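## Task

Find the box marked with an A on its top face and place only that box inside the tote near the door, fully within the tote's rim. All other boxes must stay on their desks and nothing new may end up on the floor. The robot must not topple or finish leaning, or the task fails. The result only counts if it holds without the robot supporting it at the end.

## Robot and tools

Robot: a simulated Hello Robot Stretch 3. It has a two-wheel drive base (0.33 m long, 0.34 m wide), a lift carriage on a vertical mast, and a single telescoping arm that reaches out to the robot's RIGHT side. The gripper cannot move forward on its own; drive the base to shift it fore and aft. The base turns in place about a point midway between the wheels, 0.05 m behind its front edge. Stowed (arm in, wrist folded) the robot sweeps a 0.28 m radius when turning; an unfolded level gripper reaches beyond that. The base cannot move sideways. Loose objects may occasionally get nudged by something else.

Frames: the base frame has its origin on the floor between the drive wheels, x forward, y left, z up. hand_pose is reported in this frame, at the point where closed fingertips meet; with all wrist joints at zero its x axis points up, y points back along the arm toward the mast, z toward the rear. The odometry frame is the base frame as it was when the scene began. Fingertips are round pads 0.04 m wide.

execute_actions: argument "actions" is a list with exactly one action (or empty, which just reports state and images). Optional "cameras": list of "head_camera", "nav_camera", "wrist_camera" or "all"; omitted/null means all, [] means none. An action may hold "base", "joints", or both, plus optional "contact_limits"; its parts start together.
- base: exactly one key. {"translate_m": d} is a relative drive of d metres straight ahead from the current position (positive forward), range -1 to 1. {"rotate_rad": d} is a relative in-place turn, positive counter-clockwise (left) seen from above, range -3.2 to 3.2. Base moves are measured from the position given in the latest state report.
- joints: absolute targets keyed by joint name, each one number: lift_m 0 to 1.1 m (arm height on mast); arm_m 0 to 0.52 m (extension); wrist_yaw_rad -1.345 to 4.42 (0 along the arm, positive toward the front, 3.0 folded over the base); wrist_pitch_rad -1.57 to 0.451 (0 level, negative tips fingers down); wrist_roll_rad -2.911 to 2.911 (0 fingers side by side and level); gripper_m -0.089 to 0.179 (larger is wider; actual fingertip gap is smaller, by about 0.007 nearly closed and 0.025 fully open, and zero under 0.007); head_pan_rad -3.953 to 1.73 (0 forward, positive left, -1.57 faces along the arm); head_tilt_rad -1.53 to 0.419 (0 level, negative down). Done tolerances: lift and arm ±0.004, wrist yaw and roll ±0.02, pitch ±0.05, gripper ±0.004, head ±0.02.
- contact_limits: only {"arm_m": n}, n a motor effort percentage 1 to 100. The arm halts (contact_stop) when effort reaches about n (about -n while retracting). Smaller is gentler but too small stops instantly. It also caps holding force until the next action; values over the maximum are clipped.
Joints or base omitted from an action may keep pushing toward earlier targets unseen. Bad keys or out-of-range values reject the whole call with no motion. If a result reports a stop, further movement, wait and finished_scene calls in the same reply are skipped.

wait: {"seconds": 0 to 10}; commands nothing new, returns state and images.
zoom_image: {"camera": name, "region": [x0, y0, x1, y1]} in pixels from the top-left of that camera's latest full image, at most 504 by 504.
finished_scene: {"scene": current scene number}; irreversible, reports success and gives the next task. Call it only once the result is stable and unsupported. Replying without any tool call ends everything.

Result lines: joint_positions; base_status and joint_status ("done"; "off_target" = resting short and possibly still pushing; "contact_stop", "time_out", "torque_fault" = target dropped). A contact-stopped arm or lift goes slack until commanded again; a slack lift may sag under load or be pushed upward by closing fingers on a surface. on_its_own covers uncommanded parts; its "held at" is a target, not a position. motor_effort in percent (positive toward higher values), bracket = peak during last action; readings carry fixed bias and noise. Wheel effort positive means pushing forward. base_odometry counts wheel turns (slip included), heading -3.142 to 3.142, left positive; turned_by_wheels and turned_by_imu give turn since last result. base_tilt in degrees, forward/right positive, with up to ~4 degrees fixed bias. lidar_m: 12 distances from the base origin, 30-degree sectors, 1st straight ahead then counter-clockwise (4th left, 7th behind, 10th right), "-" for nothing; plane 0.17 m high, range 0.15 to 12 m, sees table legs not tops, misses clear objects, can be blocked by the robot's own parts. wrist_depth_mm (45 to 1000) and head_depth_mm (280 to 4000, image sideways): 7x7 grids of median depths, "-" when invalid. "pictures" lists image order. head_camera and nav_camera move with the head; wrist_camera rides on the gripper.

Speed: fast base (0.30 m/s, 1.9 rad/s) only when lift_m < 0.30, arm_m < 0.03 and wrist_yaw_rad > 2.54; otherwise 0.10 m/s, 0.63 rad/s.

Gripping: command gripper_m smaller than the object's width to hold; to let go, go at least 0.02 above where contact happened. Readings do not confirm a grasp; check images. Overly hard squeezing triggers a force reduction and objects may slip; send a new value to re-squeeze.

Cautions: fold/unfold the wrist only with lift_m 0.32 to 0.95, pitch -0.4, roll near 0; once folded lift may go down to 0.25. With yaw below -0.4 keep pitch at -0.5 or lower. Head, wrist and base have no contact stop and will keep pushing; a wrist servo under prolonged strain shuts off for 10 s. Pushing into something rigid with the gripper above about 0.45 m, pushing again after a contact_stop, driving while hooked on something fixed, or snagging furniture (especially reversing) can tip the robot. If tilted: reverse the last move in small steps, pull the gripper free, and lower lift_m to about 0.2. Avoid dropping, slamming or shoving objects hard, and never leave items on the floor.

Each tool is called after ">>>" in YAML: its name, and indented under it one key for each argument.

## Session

>>> execute_actions:
  actions:
    - {"joints":{"head_tilt_rad":-0.5}}
  cameras: ["head_camera","nav_camera"]

Scene clock: 0.87 s.
base_odometry: x=+0.000 y=+0.000 heading=+0.000 (m, m, rad; odometry frame)
turned_by_wheels: +0.000 (rad since the last result)
turned_by_imu: +0.000 (rad since the last result)
base_tilt: forward=+0.2 right=-1.5 (deg)
lidar_m: 0.78 0.90 1.63 1.63 1.11 0.95 0.95 1.09 1.78 1.61 0.92 0.78
head_depth_mm: 620 663 713 770 833 913 1013 / 635 679 732 793 864 947 1050 / 652 697 750 815 889 983 1083 / 666 717 772 842 922 1018 1130 / 682 738 794 869 947 1054 1184 / 703 757 823 893 985 1098 1238 / 717 777 845 924 1022 1139 1285
base_status: not commanded
joint_positions: lift_m=+0.366 arm_m=+0.000 wrist_yaw_rad=+3.118 wrist_pitch_rad=-0.554 wrist_roll_rad=+0.016 gripper_m=+0.037 head_pan_rad=+0.019 head_tilt_rad=-0.493
joint_status: all done
motor_effort: left_wheel=-2(2) right_wheel=-1(0) lift_m=+29(29) arm_m=+0(1) wrist_yaw_rad=+0(0) wrist_pitch_rad=+5(5) wrist_roll_rad=+1(0) gripper_m=+1(0) head_pan_rad=-1(1) head_tilt_rad=-2(20) (%)
hand_pose: x=-0.0165 y=+0.0600 z=+0.3499 quat_wxyz=(+0.203, +0.687, +0.184, +0.672) (m; base frame)
wrist_depth_mm: 891 - - - - - - / 939 - - - - - - / 891 927 - 967 907 913 904 / 778 772 749 746 747 760 750 / 647 641 629 645 660 626 626 / 552 547 564 561 - 542 550 / 498 499 - - 472 484 480
pictures: head_camera (sideways: a quarter turn clockwise sets it upright), nav_camera (sideways: a quarter turn counterclockwise sets it upright)
Images, in order (width x height): head_camera 896x504, nav_camera 672x504.

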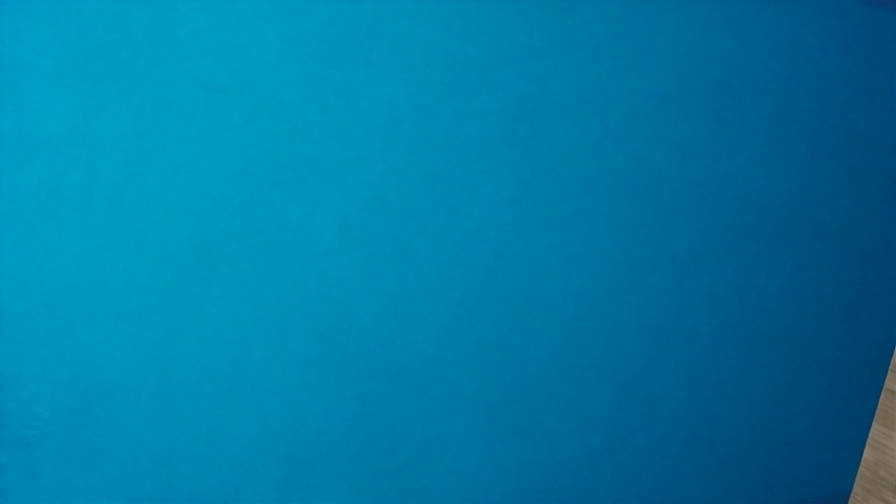

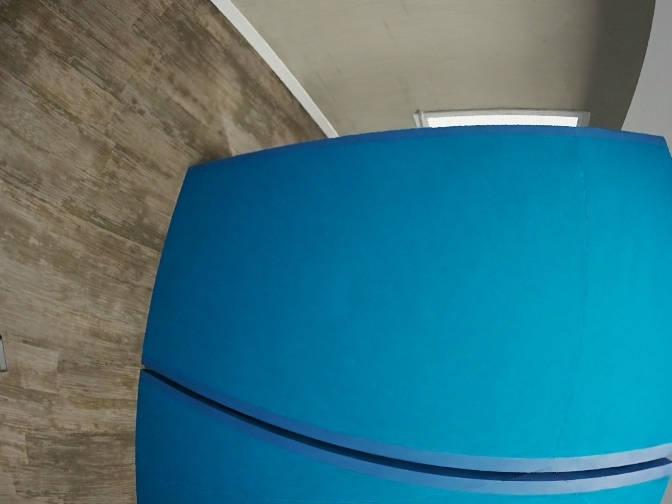

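>>> execute_actions:
  actions:
    - {"joints":{"head_pan_rad":-1.85,"head_tilt_rad":-0.35,"lift_m":0.28}}
  cameras: ["head_camera"]

>>> execute_actions:
  actions:
    - {"base":{"rotate_rad":0.85},"joints":{"head_pan_rad":0.6,"head_tilt_rad":-0.6}}
  cameras: ["head_camera","nav_camera"]

Scene clock: 8.20 s.
base_odometry: x=+0.000 y=+0.000 heading=+0.000 (m, m, rad; odometry frame)
turned_by_wheels: +0.000 (rad since the last result)
turned_by_imu: +0.001 (rad since the last result)
base_tilt: forward=+0.2 right=-1.5 (deg)
lidar_m: 0.78 0.90 1.63 1.63 1.11 0.95 0.95 1.09 1.78 1.61 0.91 0.78
head_depth_mm: 1868 1953 2066 1900 1873 1924 1587 / 1855 1951 2027 1889 2311 1995 1576 / 1847 1954 2065 1863 2337 1980 1582 / 1862 1949 2045 1840 2328 1969 1566 / 1843 1952 2033 1861 2284 1991 1567 / 1855 1932 2031 1805 2290 1960 1567 / 1837 1939 2041 1799 2249 1877 1555
base_status: not commanded
joint_positions: lift_m=+0.280 arm_m=+0.000 wrist_yaw_rad=+3.118 wrist_pitch_rad=-0.554 wrist_roll_rad=+0.016 gripper_m=+0.037 head_pan_rad=-1.843 head_tilt_rad=-0.359
joint_status: all done
motor_effort: left_wheel=-1(1) right_wheel=-1(1) lift_m=+21(26) arm_m=+1(0) wrist_yaw_rad=+0(0) wrist_pitch_rad=+5(5) wrist_roll_rad=+0(0) gripper_m=+0(0) head_pan_rad=-4(43) head_tilt_rad=+3(12) (%)
hand_pose: x=-0.0165 y=+0.0600 z=+0.2637 quat_wxyz=(+0.203, +0.687, +0.184, +0.672) (m; base frame)
wrist_depth_mm: 887 - - - - - - / 910 - - - 984 - 968 / 765 786 - 764 761 757 755 / 626 620 607 618 625 626 598 / 523 532 539 540 533 522 516 / 462 - - - - 455 450 / - - - - - 400 392
pictures: head_camera (sideways: a quarter turn clockwise sets it upright)
Images, in order (width x height): head_camera 896x504.

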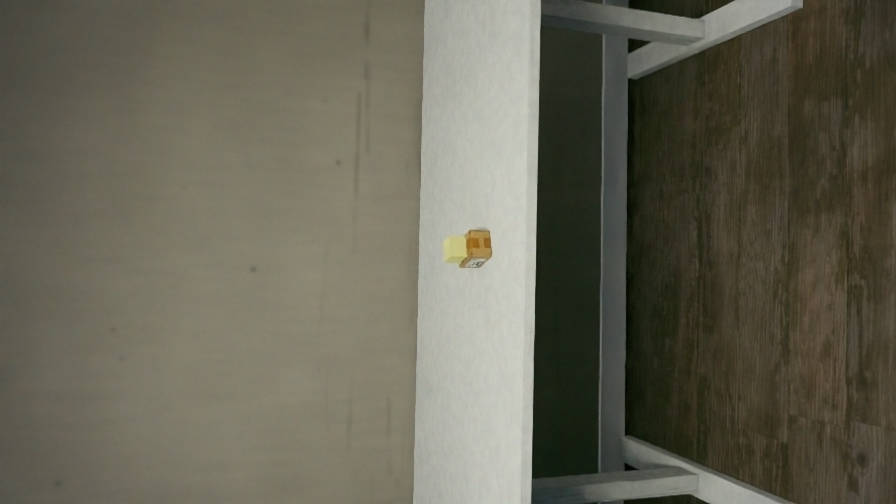

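Scene clock: 10.13 s.
base_odometry: x=+0.000 y=+0.000 heading=+0.850 (m, m, rad; odometry frame)
turned_by_wheels: +0.850 (rad since the last result)
turned_by_imu: +0.863 (rad since the last result)
base_tilt: forward=+0.2 right=-1.5 (deg)
lidar_m: 1.69 1.63 1.29 0.97 0.96 1.00 1.42 1.76 1.06 0.80 0.78 0.83
head_depth_mm: 1343 1481 1624 1811 1914 1559 1322 / 1370 1493 1632 1806 1928 1549 1316 / 1382 1503 1655 1840 1878 1549 1308 / 1402 1528 1684 1846 1909 1547 1306 / 1424 1555 1703 1890 1888 1556 1297 / 1424 1553 1731 1919 1880 1454 1300 / 1451 1595 1774 1966 1860 1537 1296
base_status: done
joint_positions: lift_m=+0.280 arm_m=+0.000 wrist_yaw_rad=+3.118 wrist_pitch_rad=-0.554 wrist_roll_rad=+0.016 gripper_m=+0.037 head_pan_rad=+0.593 head_tilt_rad=-0.593
joint_status: all done
motor_effort: left_wheel=-5(11) right_wheel=+4(12) lift_m=+21(22) arm_m=+1(0) wrist_yaw_rad=+0(0) wrist_pitch_rad=+5(5) wrist_roll_rad=+0(0) gripper_m=+1(0) head_pan_rad=+3(43) head_tilt_rad=-3(17) (%)
hand_pose: x=-0.0165 y=+0.0600 z=+0.2637 quat_wxyz=(+0.203, +0.687, +0.184, +0.672) (m; base frame)
wrist_depth_mm: 713 787 - - - - - / 768 840 - - 987 995 824 / 782 787 - 770 765 753 754 / 634 633 613 623 627 609 609 / 537 539 528 547 536 522 518 / 464 - - - - 448 448 / - - - - - 399 395
pictures: head_camera (sideways: a quarter turn clockwise sets it upright), nav_camera (sideways: a quarter turn counterclockwise sets it upright)
Images, in order (width x height): head_camera 896x504, nav_camera 672x504.

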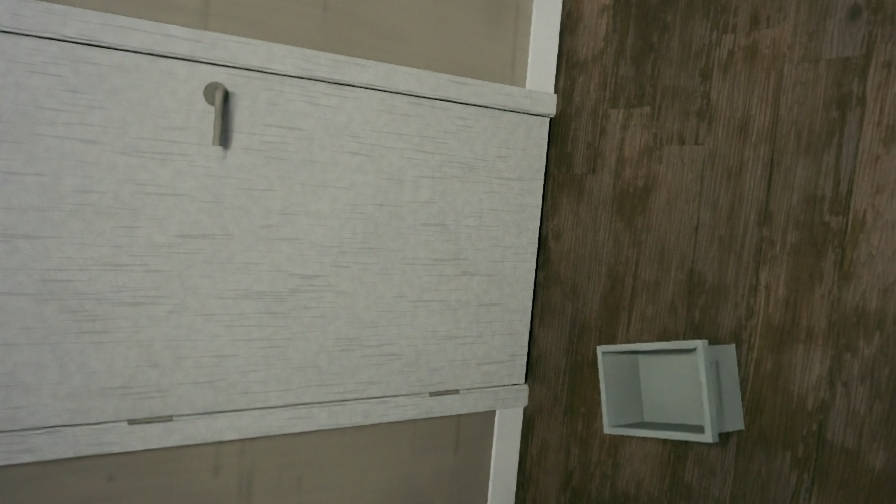

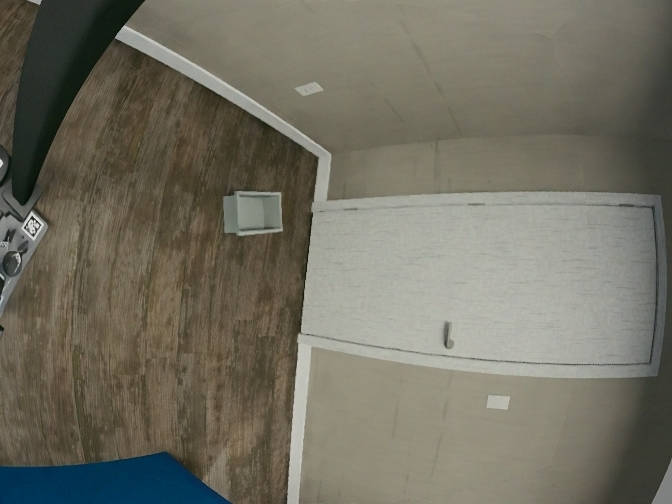

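>>> execute_actions:
  actions:
    - {"base":{"rotate_rad":-0.17},"joints":{"head_pan_rad":-0.5,"head_tilt_rad":-0.4}}
  cameras: []

>>> execute_actions:
  actions:
    - {"base":{"translate_m":1}}
  cameras: []

>>> execute_actions:
  actions:
    - {"base":{"translate_m":0.33},"joints":{"head_pan_rad":-1.2}}
  cameras: ["head_camera","nav_camera"]

Scene clock: 20.03 s.
base_odometry: x=+0.000 y=+0.000 heading=+0.680 (m, m, rad; odometry frame)
turned_by_wheels: -0.170 (rad since the last result)
turned_by_imu: -0.172 (rad since the last result)
base_tilt: forward=+0.2 right=-1.4 (deg)
lidar_m: 1.00 1.63 1.54 1.02 0.95 0.96 1.21 1.79 1.27 0.85 0.78 0.79
head_depth_mm: 640 675 712 755 798 852 911 / 664 702 741 783 835 893 960 / 690 730 776 822 878 951 1016 / 720 762 806 863 928 990 1084 / 754 796 847 913 978 1061 1146 / 786 839 893 960 1038 1127 1227 / 825 876 957 2327 2204 1776 1489
base_status: done
joint_positions: lift_m=+0.280 arm_m=+0.000 wrist_yaw_rad=+3.118 wrist_pitch_rad=-0.554 wrist_roll_rad=+0.016 gripper_m=+0.037 head_pan_rad=-0.493 head_tilt_rad=-0.409
joint_status: all done
motor_effort: left_wheel=+1(7) right_wheel=-4(9) lift_m=+21(21) arm_m=+1(1) wrist_yaw_rad=+0(0) wrist_pitch_rad=+5(5) wrist_roll_rad=+0(0) gripper_m=-1(1) head_pan_rad=-4(44) head_tilt_rad=+3(14) (%)
hand_pose: x=-0.0165 y=+0.0600 z=+0.2637 quat_wxyz=(+0.203, +0.687, +0.184, +0.672) (m; base frame)
wrist_depth_mm: 696 824 - - - - - / 739 856 - - 959 921 925 / 754 771 - 756 768 767 736 / 634 633 621 617 611 620 618 / 526 526 536 540 536 525 512 / 461 - - - - 452 444 / - - - - - 397 401
pictures: none
No camera images: the call's "cameras" was empty. Leave "cameras" out to get every camera's image.

Scene clock: 25.03 s.
base_odometry: x=+0.777 y=+0.629 heading=+0.680 (m, m, rad; odometry frame)
turned_by_wheels: +0.000 (rad since the last result)
turned_by_imu: +0.011 (rad since the last result)
base_tilt: forward=+0.2 right=-1.5 (deg)
lidar_m: 0.91 0.85 0.86 1.07 1.54 1.57 1.99 1.28 0.31 0.22 0.31 1.37
head_depth_mm: 2730 2853 3138 3237 2493 1886 1504 / 2776 2936 3135 3309 2495 1893 1509 / 2085 2252 2497 2756 2467 1870 1505 / 1703 1801 1929 2104 2231 1862 1502 / 1426 1512 1595 1699 1829 1786 1487 / 1227 1282 1347 1442 1526 1613 1484 / 1081 1140 1186 1242 1313 1386 1401
base_status: done
joint_positions: lift_m=+0.280 arm_m=+0.000 wrist_yaw_rad=+3.118 wrist_pitch_rad=-0.554 wrist_roll_rad=+0.016 gripper_m=+0.037 head_pan_rad=-0.493 head_tilt_rad=-0.408
joint_status: not commanded
motor_effort: left_wheel=+1(8) right_wheel=-3(3) lift_m=+22(21) arm_m=+1(1) wrist_yaw_rad=+0(0) wrist_pitch_rad=+5(5) wrist_roll_rad=+0(0) gripper_m=+0(0) head_pan_rad=-3(3) head_tilt_rad=+3(3) (%)
hand_pose: x=-0.0165 y=+0.0600 z=+0.2637 quat_wxyz=(+0.203, +0.687, +0.184, +0.672) (m; base frame)
wrist_depth_mm: - - - - - 802 686 / - 938 - - 996 825 712 / 775 752 - 762 757 767 708 / 636 617 621 613 605 617 616 / 529 524 548 545 528 519 518 / 464 - - - - 454 454 / - - - - - 391 395
pictures: none
No camera images: the call's "cameras" was empty. Leave "cameras" out to get every camera's image.

Scene clock: 27.80 s.
base_odometry: x=+1.034 y=+0.836 heading=+0.680 (m, m, rad; odometry frame)
turned_by_wheels: +0.000 (rad since the last result)
turned_by_imu: +0.004 (rad since the last result)
base_tilt: forward=+0.3 right=-1.5 (deg)
lidar_m: 0.63 0.59 0.60 0.75 1.64 1.76 2.23 0.37 0.38 0.48 2.59 0.94
head_depth_mm: 2916 3115 3236 3454 2499 1880 1520 / 2853 3010 3233 3416 2473 1886 1507 / 2794 2895 3113 3391 2458 1865 1507 / 2737 2909 3007 3277 2463 1876 1494 / 2648 2796 2921 3194 2416 1867 1492 / 2615 2723 2924 3043 2446 1851 1499 / 2564 2663 2856 3055 2444 1842 1475
base_status: done
joint_positions: lift_m=+0.280 arm_m=+0.000 wrist_yaw_rad=+3.118 wrist_pitch_rad=-0.554 wrist_roll_rad=+0.016 gripper_m=+0.037 head_pan_rad=-1.193 head_tilt_rad=-0.408
joint_status: all done
motor_effort: left_wheel=+1(8) right_wheel=-2(6) lift_m=+22(22) arm_m=+1(1) wrist_yaw_rad=+0(0) wrist_pitch_rad=+5(5) wrist_roll_rad=+0(0) gripper_m=+0(1) head_pan_rad=-5(34) head_tilt_rad=+3(2) (%)
hand_pose: x=-0.0165 y=+0.0600 z=+0.2637 quat_wxyz=(+0.203, +0.687, +0.184, +0.672) (m; base frame)
wrist_depth_mm: - - - 940 721 581 473 / 910 937 - 926 766 625 504 / 762 774 - 773 741 645 536 / 627 604 607 615 617 618 545 / 529 530 537 543 539 534 522 / 465 - - - - 450 450 / - - - - - 397 386
pictures: head_camera (sideways: a quarter turn clockwise sets it upright), nav_camera (sideways: a quarter turn counterclockwise sets it upright)
Images, in order (width x height): head_camera 896x504, nav_camera 672x504.

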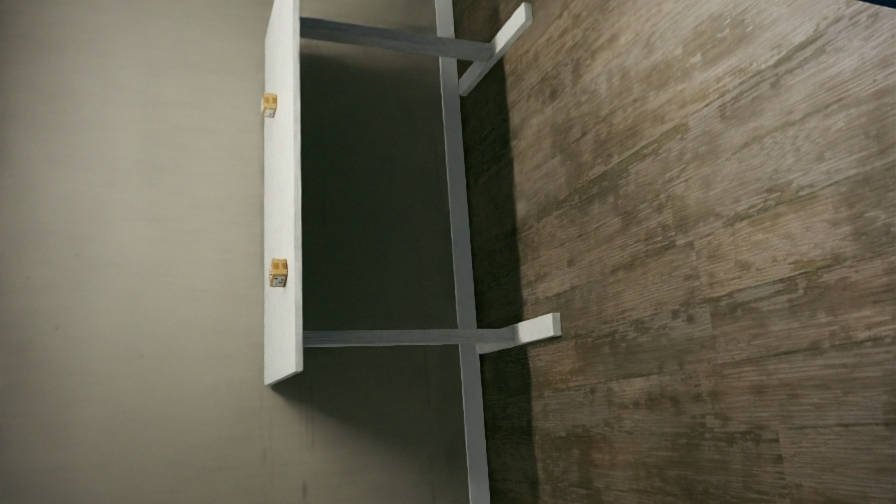

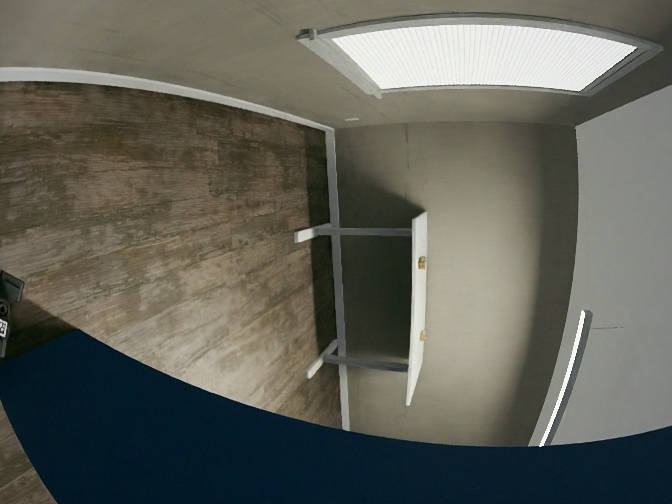

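>>> execute_actions:
  actions:
    - {"base":{"rotate_rad":-1.12},"joints":{"head_pan_rad":-0.1,"head_tilt_rad":-0.2}}
  cameras: []

>>> execute_actions:
  actions:
    - {"base":{"translate_m":1}}
  cameras: []

>>> execute_actions:
  actions:
    - {"base":{"translate_m":0.5}}
  cameras: ["head_camera"]

>>> execute_actions:
  actions:
    - {"joints":{"head_pan_rad":-1.2,"head_tilt_rad":-0.3}}
  cameras: ["head_camera","nav_camera"]

Scene clock: 39.43 s.
base_odometry: x=+1.034 y=+0.836 heading=-0.440 (m, m, rad; odometry frame)
turned_by_wheels: -1.120 (rad since the last result)
turned_by_imu: -1.135 (rad since the last result)
base_tilt: forward=+0.2 right=-1.5 (deg)
lidar_m: 2.60 1.04 0.65 0.59 0.59 0.72 1.35 1.74 2.12 0.37 0.38 0.46
head_depth_mm: 3016 3258 3287 3443 3565 2555 1882 / 3017 3110 3255 3334 3452 2531 1859 / 2940 2997 3079 3163 3312 2515 1869 / 2877 2935 3095 3091 3229 2508 1866 / 2773 2874 2959 2973 3129 2457 1833 / 2684 2770 2836 2937 2997 2441 1848 / 2641 2759 2782 2862 2959 2420 1842
base_status: done
joint_positions: lift_m=+0.280 arm_m=+0.000 wrist_yaw_rad=+3.118 wrist_pitch_rad=-0.554 wrist_roll_rad=+0.016 gripper_m=+0.037 head_pan_rad=-0.107 head_tilt_rad=-0.211
joint_status: all done
motor_effort: left_wheel=+1(8) right_wheel=-3(9) lift_m=+21(22) arm_m=+0(0) wrist_yaw_rad=+0(0) wrist_pitch_rad=+5(5) wrist_roll_rad=+0(0) gripper_m=-1(1) head_pan_rad=+2(40) head_tilt_rad=+3(13) (%)
hand_pose: x=-0.0165 y=+0.0600 z=+0.2637 quat_wxyz=(+0.203, +0.687, +0.184, +0.672) (m; base frame)
wrist_depth_mm: 520 533 - 586 619 660 691 / 550 574 - 651 680 724 754 / 595 614 - 705 718 759 745 / 639 633 624 623 612 614 620 / 535 528 549 548 549 512 527 / 457 - - - - 440 450 / - - - - - 393 396
pictures: none
No camera images: the call's "cameras" was empty. Leave "cameras" out to get every camera's image.

Scene clock: 44.43 s.
base_odometry: x=+1.939 y=+0.411 heading=-0.439 (m, m, rad; odometry frame)
turned_by_wheels: +0.000 (rad since the last result)
turned_by_imu: +0.011 (rad since the last result)
base_tilt: forward=+0.3 right=-1.5 (deg)
lidar_m: 1.60 1.32 0.84 0.76 0.76 0.93 1.79 0.56 1.20 1.27 2.29 2.10
head_depth_mm: 2116 2179 2258 2219 2373 2456 1870 / 2014 2112 2161 2181 2296 2399 1863 / 1988 2064 2098 2129 2230 2297 1867 / 1908 1973 2050 2076 2157 2229 1843 / 1875 1921 2004 2022 2133 2169 1853 / 1813 1893 1915 1950 1625 2117 1726 / 1772 1835 1878 1943 1976 2063 1816
base_status: done
joint_positions: lift_m=+0.280 arm_m=+0.000 wrist_yaw_rad=+3.118 wrist_pitch_rad=-0.554 wrist_roll_rad=+0.016 gripper_m=+0.037 head_pan_rad=-0.107 head_tilt_rad=-0.210
joint_status: not commanded
motor_effort: left_wheel=+1(10) right_wheel=-3(7) lift_m=+21(22) arm_m=+0(1) wrist_yaw_rad=+0(0) wrist_pitch_rad=+5(5) wrist_roll_rad=+0(0) gripper_m=+1(0) head_pan_rad=+2(2) head_tilt_rad=+3(3) (%)
hand_pose: x=-0.0165 y=+0.0600 z=+0.2637 quat_wxyz=(+0.203, +0.687, +0.184, +0.672) (m; base frame)
wrist_depth_mm: 663 687 - 756 794 839 893 / 706 740 - 803 866 853 896 / 735 771 - 758 760 749 734 / 623 627 602 605 609 608 614 / 538 531 542 536 534 513 518 / 467 - - - - 452 443 / - - - - - 395 395
pictures: none
No camera images: the call's "cameras" was empty. Leave "cameras" out to get every camera's image.

Scene clock: 47.77 s.
base_odometry: x=+2.392 y=+0.198 heading=-0.439 (m, m, rad; odometry frame)
turned_by_wheels: +0.000 (rad since the last result)
turned_by_imu: +0.006 (rad since the last result)
base_tilt: forward=+0.3 right=-1.5 (deg)
lidar_m: 1.11 1.45 0.93 0.84 0.85 1.04 1.29 1.03 1.42 2.48 2.50 1.70
head_depth_mm: 1576 1623 1673 1716 1061 1878 1884 / 1531 1576 1623 1683 1047 1812 1846 / 1489 1546 1589 1629 1040 1760 1813 / 1442 1493 1534 1584 960 1696 1756 / 1404 1446 1503 1537 1027 1652 1701 / 1371 1416 1466 1498 1018 1125 1628 / 1349 1373 1419 1460 1085 1549 1603
base_status: done
joint_positions: lift_m=+0.280 arm_m=+0.000 wrist_yaw_rad=+3.118 wrist_pitch_rad=-0.554 wrist_roll_rad=+0.016 gripper_m=+0.037 head_pan_rad=-0.107 head_tilt_rad=-0.210
joint_status: not commanded
motor_effort: left_wheel=+1(7) right_wheel=-2(5) lift_m=+22(22) arm_m=+0(0) wrist_yaw_rad=+0(0) wrist_pitch_rad=+5(5) wrist_roll_rad=+0(1) gripper_m=-1(0) head_pan_rad=+3(3) head_tilt_rad=+3(3) (%)
hand_pose: x=-0.0165 y=+0.0600 z=+0.2637 quat_wxyz=(+0.203, +0.687, +0.184, +0.672) (m; base frame)
wrist_depth_mm: 744 748 - 829 851 934 976 / 811 825 - 896 911 955 947 / 798 767 - 755 734 759 745 / 626 628 614 616 623 612 609 / 540 528 550 531 534 532 512 / 461 - - - - 456 446 / - - - - - 394 394
pictures: head_camera (sideways: a quarter turn clockwise sets it upright)
Images, in order (width x height): head_camera 896x504.

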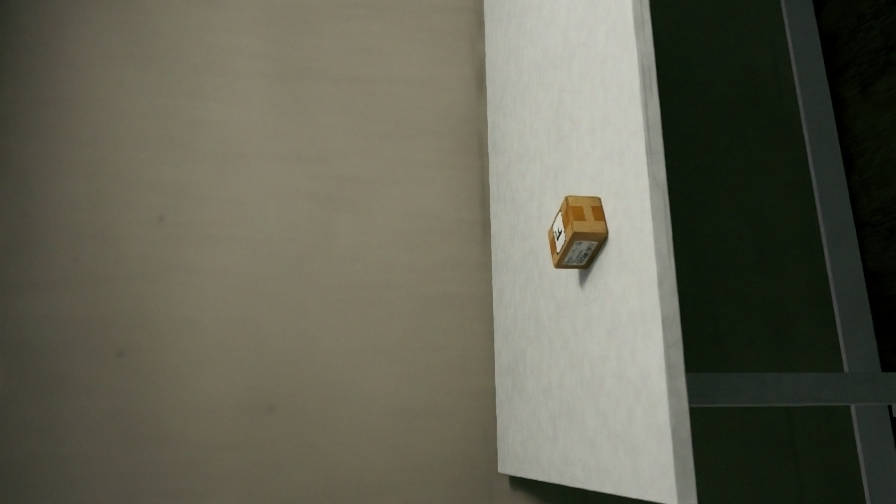

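Scene clock: 48.87 s.
base_odometry: x=+2.392 y=+0.198 heading=-0.439 (m, m, rad; odometry frame)
turned_by_wheels: +0.000 (rad since the last result)
turned_by_imu: +0.000 (rad since the last result)
base_tilt: forward=+0.2 right=-1.5 (deg)
lidar_m: 1.11 1.45 0.92 0.84 0.85 1.04 1.28 1.03 1.43 2.47 2.49 1.71
head_depth_mm: 2513 2605 2679 2809 2759 2181 1681 / 2558 2650 2791 2841 2925 2172 1694 / 2637 2742 2801 2932 3062 2146 1685 / 2650 2741 2879 2967 2829 2150 1680 / 2727 2814 2921 3101 3038 2126 1664 / 2759 2880 3019 3205 2993 2143 1665 / 2795 2925 3006 3155 2983 2135 1679
base_status: not commanded
joint_positions: lift_m=+0.280 arm_m=+0.000 wrist_yaw_rad=+3.118 wrist_pitch_rad=-0.554 wrist_roll_rad=+0.016 gripper_m=+0.037 head_pan_rad=-1.193 head_tilt_rad=-0.296
joint_status: all done
motor_effort: left_wheel=+0(0) right_wheel=-2(2) lift_m=+21(22) arm_m=+0(1) wrist_yaw_rad=+0(0) wrist_pitch_rad=+5(5) wrist_roll_rad=+0(0) gripper_m=+1(0) head_pan_rad=-4(41) head_tilt_rad=-2(8) (%)
hand_pose: x=-0.0165 y=+0.0600 z=+0.2637 quat_wxyz=(+0.203, +0.687, +0.184, +0.672) (m; base frame)
wrist_depth_mm: 733 748 - 846 852 898 949 / 787 807 - 892 912 945 978 / 762 779 - 739 742 767 775 / 622 632 619 629 617 613 628 / 536 531 547 538 532 519 521 / 465 - - - - 451 455 / - - - - - 402 396
pictures: head_camera (sideways: a quarter turn clockwise sets it upright), nav_camera (sideways: a quarter turn counterclockwise sets it upright)
Images, in order (width x height): head_camera 896x504, nav_camera 672x504.

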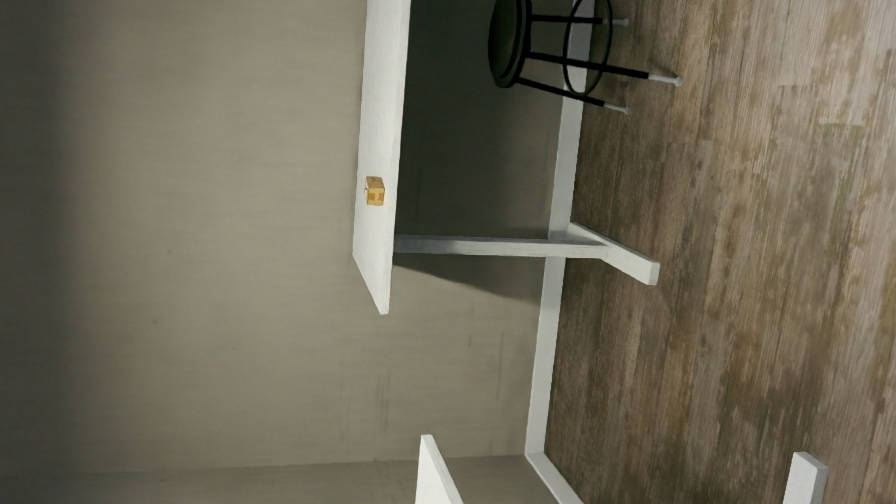

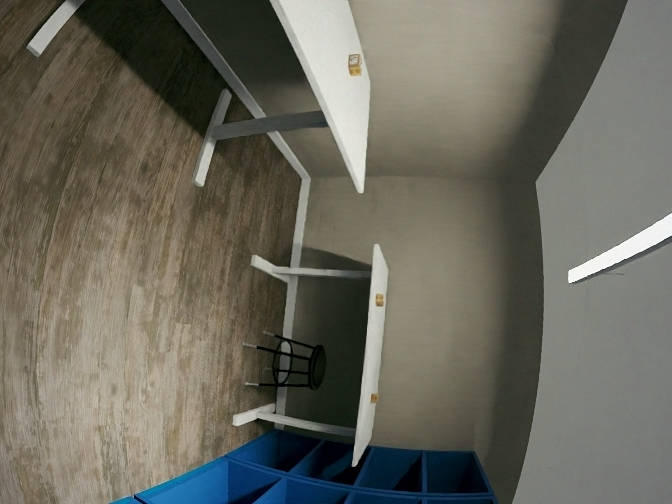

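>>> execute_actions:
  actions:
    - {"base":{"rotate_rad":-1.15},"joints":{"head_pan_rad":1.2}}
  cameras: []

>>> execute_actions:
  actions:
    - {"base":{"translate_m":0.75}}
  cameras: ["head_camera"]

>>> execute_actions:
  actions:
    - {"joints":{"head_pan_rad":-0.3}}
  cameras: ["head_camera"]

Scene clock: 56.77 s.
base_odometry: x=+2.392 y=+0.198 heading=-1.589 (m, m, rad; odometry frame)
turned_by_wheels: -1.150 (rad since the last result)
turned_by_imu: -1.166 (rad since the last result)
base_tilt: forward=+0.2 right=-1.5 (deg)
lidar_m: 2.50 1.71 1.11 1.55 0.98 0.84 0.84 0.97 1.68 1.02 1.42 2.19
head_depth_mm: 1424 1491 1537 1448 954 1800 1682 / 1409 1468 1537 1434 913 1788 1681 / 1394 1458 1522 1405 942 1749 1686 / 1376 1436 1505 1395 936 1730 1617 / 1354 1410 1485 1373 871 1690 1619 / 1341 1400 1457 1520 1588 1686 1671 / 1317 1376 1450 1507 1585 1667 1639
base_status: done
joint_positions: lift_m=+0.280 arm_m=+0.000 wrist_yaw_rad=+3.118 wrist_pitch_rad=-0.554 wrist_roll_rad=+0.016 gripper_m=+0.037 head_pan_rad=+1.193 head_tilt_rad=-0.297
joint_status: all done
motor_effort: left_wheel=+2(9) right_wheel=-4(8) lift_m=+21(22) arm_m=+0(0) wrist_yaw_rad=+0(0) wrist_pitch_rad=+5(5) wrist_roll_rad=+0(0) gripper_m=+1(0) head_pan_rad=+2(42) head_tilt_rad=-1(1) (%)
hand_pose: x=-0.0165 y=+0.0600 z=+0.2637 quat_wxyz=(+0.203, +0.687, +0.184, +0.672) (m; base frame)
wrist_depth_mm: 787 - - - - - - / 797 988 - - 952 981 982 / 772 777 - 754 750 748 753 / 628 624 612 616 620 619 612 / 533 527 539 529 538 531 517 / 460 - - - - 443 451 / - - - - - 399 389
pictures: none
No camera images: the call's "cameras" was empty. Leave "cameras" out to get every camera's image.

Scene clock: 61.13 s.
base_odometry: x=+2.378 y=-0.551 heading=-1.589 (m, m, rad; odometry frame)
turned_by_wheels: +0.000 (rad since the last result)
turned_by_imu: +0.008 (rad since the last result)
base_tilt: forward=+0.2 right=-1.5 (deg)
lidar_m: 1.75 1.07 1.36 1.36 1.08 1.56 1.56 1.81 1.33 1.24 1.71 1.68
head_depth_mm: 1238 1289 1347 1391 847 652 1640 / 1231 1275 1334 1384 834 646 1616 / 1211 1257 1325 1371 832 644 1605 / 1192 1244 1304 1354 827 643 1590 / 1177 1238 1294 1329 825 639 1551 / 1169 1228 1278 1308 815 634 1555 / 1151 1201 1260 1300 814 602 1525
base_status: done
joint_positions: lift_m=+0.280 arm_m=+0.000 wrist_yaw_rad=+3.118 wrist_pitch_rad=-0.554 wrist_roll_rad=+0.016 gripper_m=+0.037 head_pan_rad=+1.193 head_tilt_rad=-0.297
joint_status: not commanded
motor_effort: left_wheel=+1(10) right_wheel=-3(6) lift_m=+21(22) arm_m=+0(0) wrist_yaw_rad=+0(0) wrist_pitch_rad=+5(5) wrist_roll_rad=+0(0) gripper_m=+0(1) head_pan_rad=+3(3) head_tilt_rad=-1(1) (%)
hand_pose: x=-0.0165 y=+0.0600 z=+0.2637 quat_wxyz=(+0.203, +0.687, +0.184, +0.672) (m; base frame)
wrist_depth_mm: - - - - - - - / - - - - 957 967 936 / 772 778 - 772 740 749 753 / 631 614 629 613 619 613 619 / 530 524 540 539 539 516 512 / 456 - - - - 446 455 / - - - - - 395 397
pictures: head_camera (sideways: a quarter turn clockwise sets it upright)
Images, in order (width x height): head_camera 896x504.

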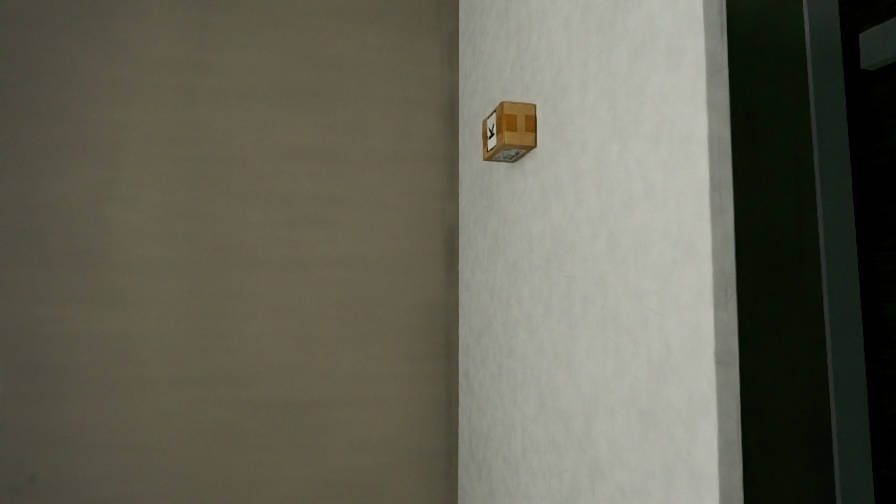

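Scene clock: 62.40 s.
base_odometry: x=+2.378 y=-0.551 heading=-1.589 (m, m, rad; odometry frame)
turned_by_wheels: +0.000 (rad since the last result)
turned_by_imu: +0.000 (rad since the last result)
base_tilt: forward=+0.3 right=-1.5 (deg)
lidar_m: 1.75 1.07 1.36 1.37 1.08 1.56 1.56 1.81 1.33 1.24 1.71 1.68
head_depth_mm: 1967 2043 2138 1787 2304 2104 1686 / 1960 2041 2156 1790 1881 2005 1677 / 1933 2028 2130 1994 2341 2085 1672 / 1959 2027 2108 1993 2362 2161 1668 / 1951 2000 2104 1957 2308 2155 1662 / 1894 2007 2103 1744 2298 2000 1661 / 1921 2021 2097 2157 2322 2108 1647
base_status: not commanded
joint_positions: lift_m=+0.280 arm_m=+0.000 wrist_yaw_rad=+3.118 wrist_pitch_rad=-0.554 wrist_roll_rad=+0.016 gripper_m=+0.037 head_pan_rad=-0.293 head_tilt_rad=-0.297
joint_status: all done
motor_effort: left_wheel=+1(1) right_wheel=-3(3) lift_m=+21(21) arm_m=+0(1) wrist_yaw_rad=+0(0) wrist_pitch_rad=+5(5) wrist_roll_rad=+1(0) gripper_m=+1(0) head_pan_rad=-3(43) head_tilt_rad=-1(1) (%)
hand_pose: x=-0.0165 y=+0.0600 z=+0.2637 quat_wxyz=(+0.203, +0.687, +0.184, +0.672) (m; base frame)
wrist_depth_mm: - - - - - - - / - - - - 955 - 991 / 759 763 - 767 749 753 757 / 627 614 621 603 616 615 600 / 527 519 543 544 531 519 519 / 463 - - - - 451 446 / - - - - - 400 397
pictures: head_camera (sideways: a quarter turn clockwise sets it upright)
Images, in order (width x height): head_camera 896x504.

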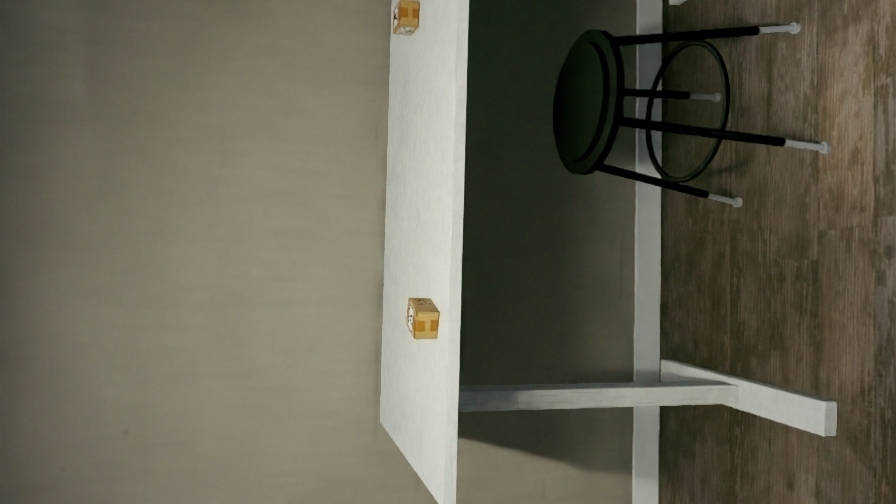

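>>> execute_actions:
  actions:
    - {"base":{"rotate_rad":-0.35},"joints":{"head_pan_rad":-0.1}}
  cameras: []

>>> execute_actions:
  actions:
    - {"base":{"translate_m":0.8},"joints":{"head_tilt_rad":-0.45}}
  cameras: ["head_camera","nav_camera"]

>>> execute_actions:
  actions:
    - {"joints":{"head_pan_rad":-0.3}}
  cameras: ["head_camera"]

Scene clock: 71.37 s.
base_odometry: x=+2.378 y=-0.551 heading=-1.939 (m, m, rad; odometry frame)
turned_by_wheels: -0.350 (rad since the last result)
turned_by_imu: -0.354 (rad since the last result)
base_tilt: forward=+0.2 right=-1.5 (deg)
lidar_m: 1.51 1.76 1.07 1.36 1.09 1.66 1.56 1.59 1.33 1.57 1.24 1.68
head_depth_mm: 2103 2203 2253 1908 2474 2065 1685 / 2047 2146 2249 2046 2487 2183 1688 / 2008 2082 2192 1975 2357 2097 1683 / 1988 2052 2139 1979 2335 1982 1664 / 1951 2009 2112 1938 2323 2149 1664 / 1905 1984 2075 1916 2285 2167 1646 / 1893 1946 2039 1888 2238 2047 1657
base_status: done
joint_positions: lift_m=+0.280 arm_m=+0.000 wrist_yaw_rad=+3.118 wrist_pitch_rad=-0.554 wrist_roll_rad=+0.016 gripper_m=+0.037 head_pan_rad=-0.107 head_tilt_rad=-0.297
joint_status: all done
motor_effort: left_wheel=+2(8) right_wheel=-4(9) lift_m=+22(22) arm_m=+0(0) wrist_yaw_rad=+0(0) wrist_pitch_rad=+5(5) wrist_roll_rad=+0(1) gripper_m=+0(1) head_pan_rad=+4(18) head_tilt_rad=-1(1) (%)
hand_pose: x=-0.0165 y=+0.0600 z=+0.2637 quat_wxyz=(+0.203, +0.687, +0.184, +0.672) (m; base frame)
wrist_depth_mm: - - - - - - - / 924 - - - 965 918 997 / 741 764 - 755 734 766 757 / 633 623 616 614 616 604 611 / 528 530 541 546 533 519 514 / 473 - - - - 447 447 / - - - - - 394 393
pictures: none
No camera images: the call's "cameras" was empty. Leave "cameras" out to get every camera's image.

Scene clock: 75.83 s.
base_odometry: x=+2.090 y=-1.298 heading=-1.939 (m, m, rad; odometry frame)
turned_by_wheels: +0.000 (rad since the last result)
turned_by_imu: +0.009 (rad since the last result)
base_tilt: forward=+0.2 right=-1.5 (deg)
lidar_m: 0.98 1.00 1.51 0.95 0.96 1.69 2.35 1.77 1.22 1.27 1.22 0.73
head_depth_mm: 1283 1363 1439 899 1752 1061 1407 / 1246 1346 1420 893 719 1025 1431 / 1236 1331 1387 886 715 1042 1416 / 1213 1308 1371 879 708 1670 1411 / 1211 1281 1344 880 704 1699 1434 / 1171 1262 1310 865 672 1654 1440 / 1158 1228 1296 866 664 1647 1432
base_status: done
joint_positions: lift_m=+0.280 arm_m=+0.000 wrist_yaw_rad=+3.118 wrist_pitch_rad=-0.554 wrist_roll_rad=+0.016 gripper_m=+0.037 head_pan_rad=-0.107 head_tilt_rad=-0.445
joint_status: all done
motor_effort: left_wheel=+1(10) right_wheel=-3(6) lift_m=+22(21) arm_m=+0(0) wrist_yaw_rad=+0(0) wrist_pitch_rad=+5(5) wrist_roll_rad=+0(0) gripper_m=+0(0) head_pan_rad=+3(2) head_tilt_rad=-2(13) (%)
hand_pose: x=-0.0165 y=+0.0600 z=+0.2637 quat_wxyz=(+0.203, +0.687, +0.184, +0.672) (m; base frame)
wrist_depth_mm: - - - - - - - / - - - - 957 976 962 / 774 785 - 750 743 758 745 / 628 609 608 631 609 609 598 / 526 523 543 537 538 522 516 / 456 - - - - 448 449 / - - - - - 397 393
pictures: head_camera (sideways: a quarter turn clockwise sets it upright), nav_camera (sideways: a quarter turn counterclockwise sets it upright)
Images, in order (width x height): head_camera 896x504, nav_camera 672x504.

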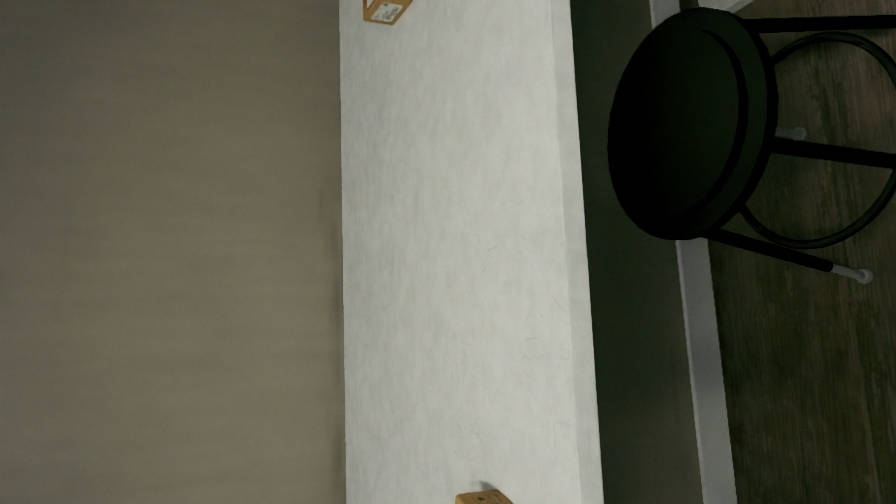

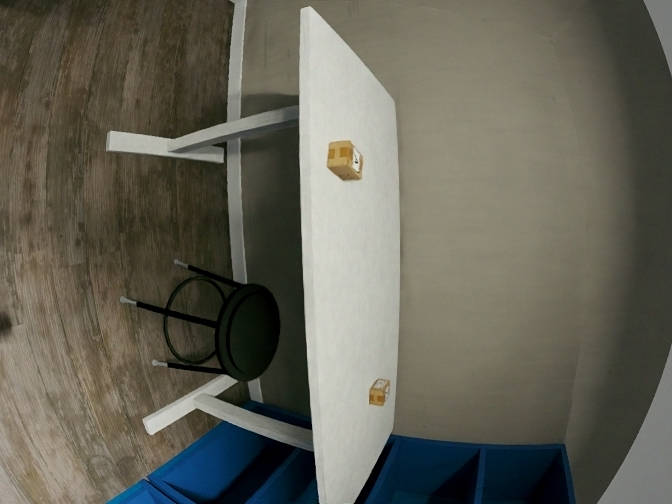

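Scene clock: 76.50 s.
base_odometry: x=+2.090 y=-1.298 heading=-1.939 (m, m, rad; odometry frame)
turned_by_wheels: +0.000 (rad since the last result)
turned_by_imu: +0.000 (rad since the last result)
base_tilt: forward=+0.2 right=-1.5 (deg)
lidar_m: 0.98 1.00 1.51 0.95 0.96 1.69 2.35 1.77 1.22 1.27 1.22 0.73
head_depth_mm: 1432 1556 1605 899 1400 1482 1461 / 1383 1491 1551 896 1899 1709 1429 / 1328 1430 1476 888 1214 1053 1449 / 1279 1375 1430 879 1165 1020 1418 / 1240 1330 1382 875 708 1130 1417 / 1204 1277 1333 869 702 1665 1441 / 1161 1231 1286 860 665 1611 1436
base_status: not commanded
joint_positions: lift_m=+0.280 arm_m=+0.000 wrist_yaw_rad=+3.118 wrist_pitch_rad=-0.554 wrist_roll_rad=+0.016 gripper_m=+0.037 head_pan_rad=-0.293 head_tilt_rad=-0.445
joint_status: all done
motor_effort: left_wheel=+1(1) right_wheel=-3(3) lift_m=+21(21) arm_m=+0(0) wrist_yaw_rad=+0(0) wrist_pitch_rad=+5(5) wrist_roll_rad=-1(0) gripper_m=-1(0) head_pan_rad=-3(23) head_tilt_rad=-2(1) (%)
hand_pose: x=-0.0165 y=+0.0600 z=+0.2637 quat_wxyz=(+0.203, +0.687, +0.184, +0.672) (m; base frame)
wrist_depth_mm: - - - - - - - / - - - - 989 979 983 / 789 776 - 761 768 756 752 / 639 638 608 615 612 611 607 / 528 527 544 534 539 511 518 / 465 - - - - 457 454 / - - - - - 397 394
pictures: head_camera (sideways: a quarter turn clockwise sets it upright)
Images, in order (width x height): head_camera 896x504.

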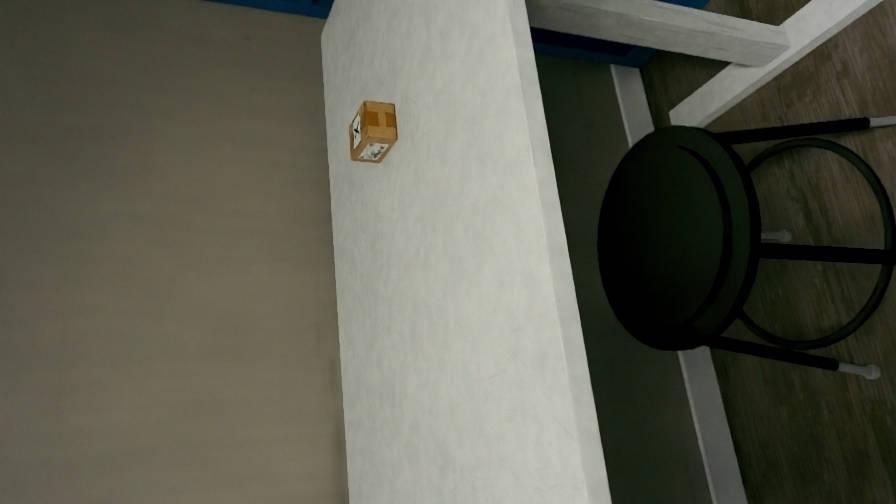

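>>> zoom_image:
  camera: "head_camera"
  region: [330,90,420,170]

>>> execute_actions:
  actions:
    - {"joints":{"head_pan_rad":0.3}}
  cameras: ["head_camera"]

Region (330, 90, 420, 170) of head_camera's 896x504 image, scaled by 5.600, with more detail than that image has.

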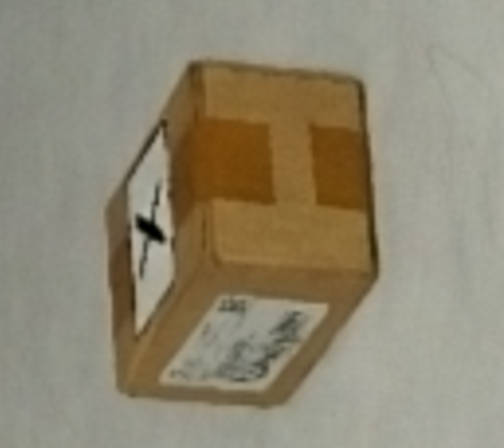

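Scene clock: 83.90 s.
base_odometry: x=+2.090 y=-1.298 heading=-1.939 (m, m, rad; odometry frame)
turned_by_wheels: +0.000 (rad since the last result)
turned_by_imu: +0.001 (rad since the last result)
base_tilt: forward=+0.2 right=-1.5 (deg)
lidar_m: 0.98 1.00 1.52 0.95 0.96 1.69 2.35 1.77 1.22 1.27 1.22 0.73
head_depth_mm: 1153 1229 1306 900 658 1628 1419 / 1177 1257 1317 896 686 1663 1462 / 1198 1275 1332 884 683 1690 1448 / 1222 1300 1378 755 713 1733 1456 / 1234 1336 1385 871 1137 1616 1370 / 1278 1367 1436 876 1709 1723 1435 / 1307 1387 1503 862 1763 1763 1428
base_status: not commanded
joint_positions: lift_m=+0.280 arm_m=+0.000 wrist_yaw_rad=+3.118 wrist_pitch_rad=-0.554 wrist_roll_rad=+0.016 gripper_m=+0.037 head_pan_rad=+0.293 head_tilt_rad=-0.445
joint_status: all done
motor_effort: left_wheel=+1(1) right_wheel=-3(2) lift_m=+21(22) arm_m=+0(0) wrist_yaw_rad=+0(0) wrist_pitch_rad=+5(5) wrist_roll_rad=+0(0) gripper_m=+0(1) head_pan_rad=+3(33) head_tilt_rad=-1(2) (%)
hand_pose: x=-0.0165 y=+0.0600 z=+0.2637 quat_wxyz=(+0.203, +0.687, +0.184, +0.672) (m; base frame)
wrist_depth_mm: - - - - - - - / - - - - 981 976 956 / 773 746 - 780 778 755 749 / 635 621 611 617 609 607 607 / 526 526 544 529 546 514 522 / 457 - - - - 446 440 / - - - - - 398 397
pictures: head_camera (sideways: a quarter turn clockwise sets it upright)
Images, in order (width x height): head_camera 896x504.

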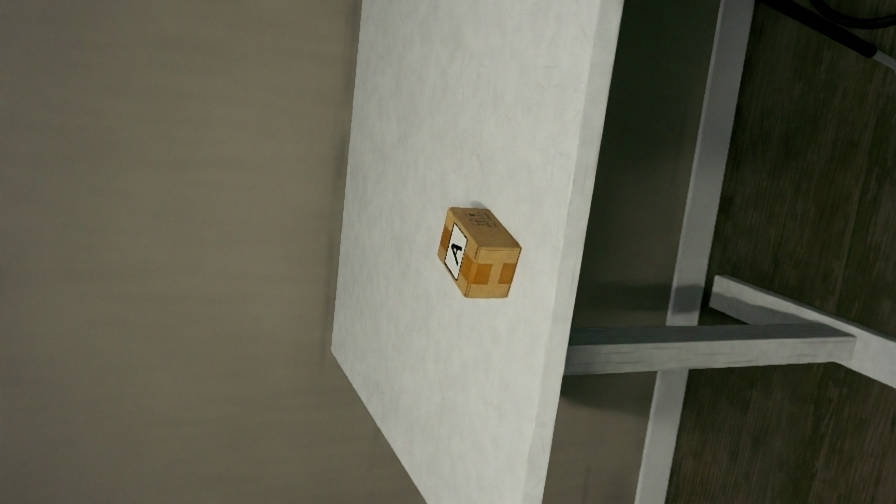

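>>> execute_actions:
  actions:
    - {"base":{"rotate_rad":1.97},"joints":{"lift_m":0.9,"wrist_pitch_rad":-0.4,"head_pan_rad":-1.7}}
  cameras: []

>>> execute_actions:
  actions:
    - {"joints":{"wrist_yaw_rad":-0.38,"gripper_m":0.17,"lift_m":1.04}}
  cameras: []

>>> execute_actions:
  actions:
    - {"joints":{"arm_m":0.36}}
  cameras: ["wrist_camera"]

Scene clock: 97.23 s.
base_odometry: x=+2.090 y=-1.298 heading=+0.031 (m, m, rad; odometry frame)
turned_by_wheels: +1.970 (rad since the last result)
turned_by_imu: +2.003 (rad since the last result)
base_tilt: forward=+0.2 right=-1.5 (deg)
lidar_m: 0.95 1.69 2.35 2.36 1.79 1.22 1.22 0.95 0.73 1.00 1.60 1.42
head_depth_mm: 1165 1246 1303 903 692 1652 1436 / 1184 1258 1320 899 688 1680 1500 / 1208 1285 1346 892 715 1683 1464 / 1228 1313 1379 757 712 1723 1452 / 1244 1335 1402 879 1143 1625 1373 / 1277 1360 1428 871 1707 1717 1436 / 1299 1394 1488 866 1742 1755 1435
base_status: done
joint_positions: lift_m=+0.900 arm_m=+0.000 wrist_yaw_rad=+3.118 wrist_pitch_rad=-0.420 wrist_roll_rad=+0.016 gripper_m=+0.037 head_pan_rad=-1.693 head_tilt_rad=-0.445
joint_status: all done
motor_effort: left_wheel=-5(9) right_wheel=+3(9) lift_m=+36(37) arm_m=+0(0) wrist_yaw_rad=+0(0) wrist_pitch_rad=+8(8) wrist_roll_rad=+0(0) gripper_m=+0(1) head_pan_rad=-3(40) head_tilt_rad=-1(1) (%)
hand_pose: x=-0.0160 y=+0.0789 z=+0.9119 quat_wxyz=(+0.157, +0.698, +0.138, +0.684) (m; base frame)
wrist_depth_mm: - - - - - - - / - - - - - - - / - - - - - - - / - - - - - - - / - - - - - - - / - - - - - - - / - - - - - - -
pictures: none
No camera images: the call's "cameras" was empty. Leave "cameras" out to get every camera's image.

Scene clock: 100.00 s.
base_odometry: x=+2.090 y=-1.298 heading=+0.031 (m, m, rad; odometry frame)
turned_by_wheels: +0.000 (rad since the last result)
turned_by_imu: +0.001 (rad since the last result)
base_tilt: forward=+0.2 right=-1.5 (deg)
lidar_m: 0.95 1.69 2.35 2.36 1.79 1.22 1.22 0.95 0.73 1.00 1.60 1.42
head_depth_mm: 1170 1241 1301 - - - - / 1182 1259 1328 - - - - / 1203 1292 1339 949 - - - / 1220 1310 1374 944 - - - / 1255 1345 1388 930 - 1240 1326 / 1276 1365 1431 868 1692 1731 1443 / 1302 1385 1496 863 1754 1772 1428
base_status: not commanded
joint_positions: lift_m=+1.040 arm_m=+0.000 wrist_yaw_rad=-0.377 wrist_pitch_rad=-0.419 wrist_roll_rad=+0.016 gripper_m=+0.170 head_pan_rad=-1.693 head_tilt_rad=-0.445
joint_status: all done
motor_effort: left_wheel=-5(5) right_wheel=+3(3) lift_m=+37(40) arm_m=+1(0) wrist_yaw_rad=-3(3) wrist_pitch_rad=+7(8) wrist_roll_rad=+0(0) gripper_m=+0(85) head_pan_rad=-4(3) head_tilt_rad=-1(2) (%)
hand_pose: x=-0.1041 y=-0.3537 z=+1.0521 quat_wxyz=(+0.646, +0.013, -0.712, -0.275) (m; base frame)
wrist_depth_mm: - - - - - - - / - 866 863 858 830 831 737 / 592 571 474 555 561 562 547 / 432 425 425 425 426 415 417 / - - - - - 962 - / - - - - 944 759 - / - - - - - - -
pictures: none
No camera images: the call's "cameras" was empty. Leave "cameras" out to get every camera's image.

Scene clock: 103.87 s.
base_odometry: x=+2.090 y=-1.298 heading=+0.031 (m, m, rad; odometry frame)
turned_by_wheels: +0.000 (rad since the last result)
turned_by_imu: +0.001 (rad since the last result)
base_tilt: forward=+0.2 right=-1.5 (deg)
lidar_m: 0.95 1.69 2.35 2.36 1.79 1.22 1.22 0.95 0.73 1.00 1.59 1.43
head_depth_mm: 1164 1237 - 843 661 1642 1421 / 1191 1247 - 896 687 1674 1467 / 1204 1271 1359 840 715 1697 1447 / 1225 1294 - 732 714 1728 1455 / 1257 1333 - 788 1136 1629 1391 / 1276 1362 1431 873 1708 1709 1441 / 1296 1402 1483 863 1770 1769 1433
base_status: not commanded
joint_positions: lift_m=+1.040 arm_m=+0.360 wrist_yaw_rad=-0.379 wrist_pitch_rad=-0.419 wrist_roll_rad=+0.016 gripper_m=+0.170 head_pan_rad=-1.693 head_tilt_rad=-0.445
joint_status: all done
motor_effort: left_wheel=-5(5) right_wheel=+4(3) lift_m=+36(36) arm_m=+3(4) wrist_yaw_rad=-2(3) wrist_pitch_rad=+7(7) wrist_roll_rad=+1(0) gripper_m=+1(0) head_pan_rad=-4(4) head_tilt_rad=-2(2) (%)
hand_pose: x=-0.1044 y=-0.7130 z=+1.0521 quat_wxyz=(+0.646, +0.012, -0.712, -0.275) (m; base frame)
wrist_depth_mm: 725 726 752 739 740 766 770 / 762 761 761 758 789 814 806 / 830 577 561 557 554 548 542 / 421 419 423 418 420 417 413 / 338 338 333 337 334 332 329 / 286 281 279 218 279 277 285 / - 234 232 186 240 236 -
pictures: wrist_camera
Images, in order (width x height): wrist_camera 644x364.

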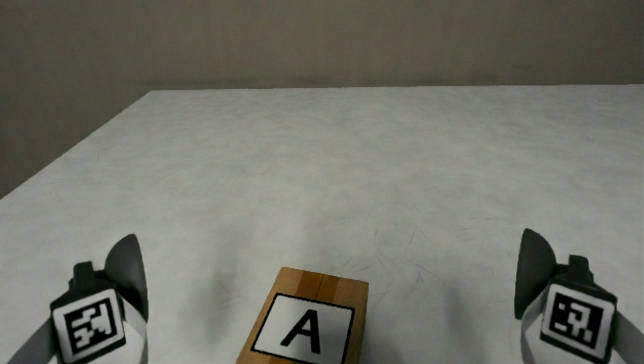

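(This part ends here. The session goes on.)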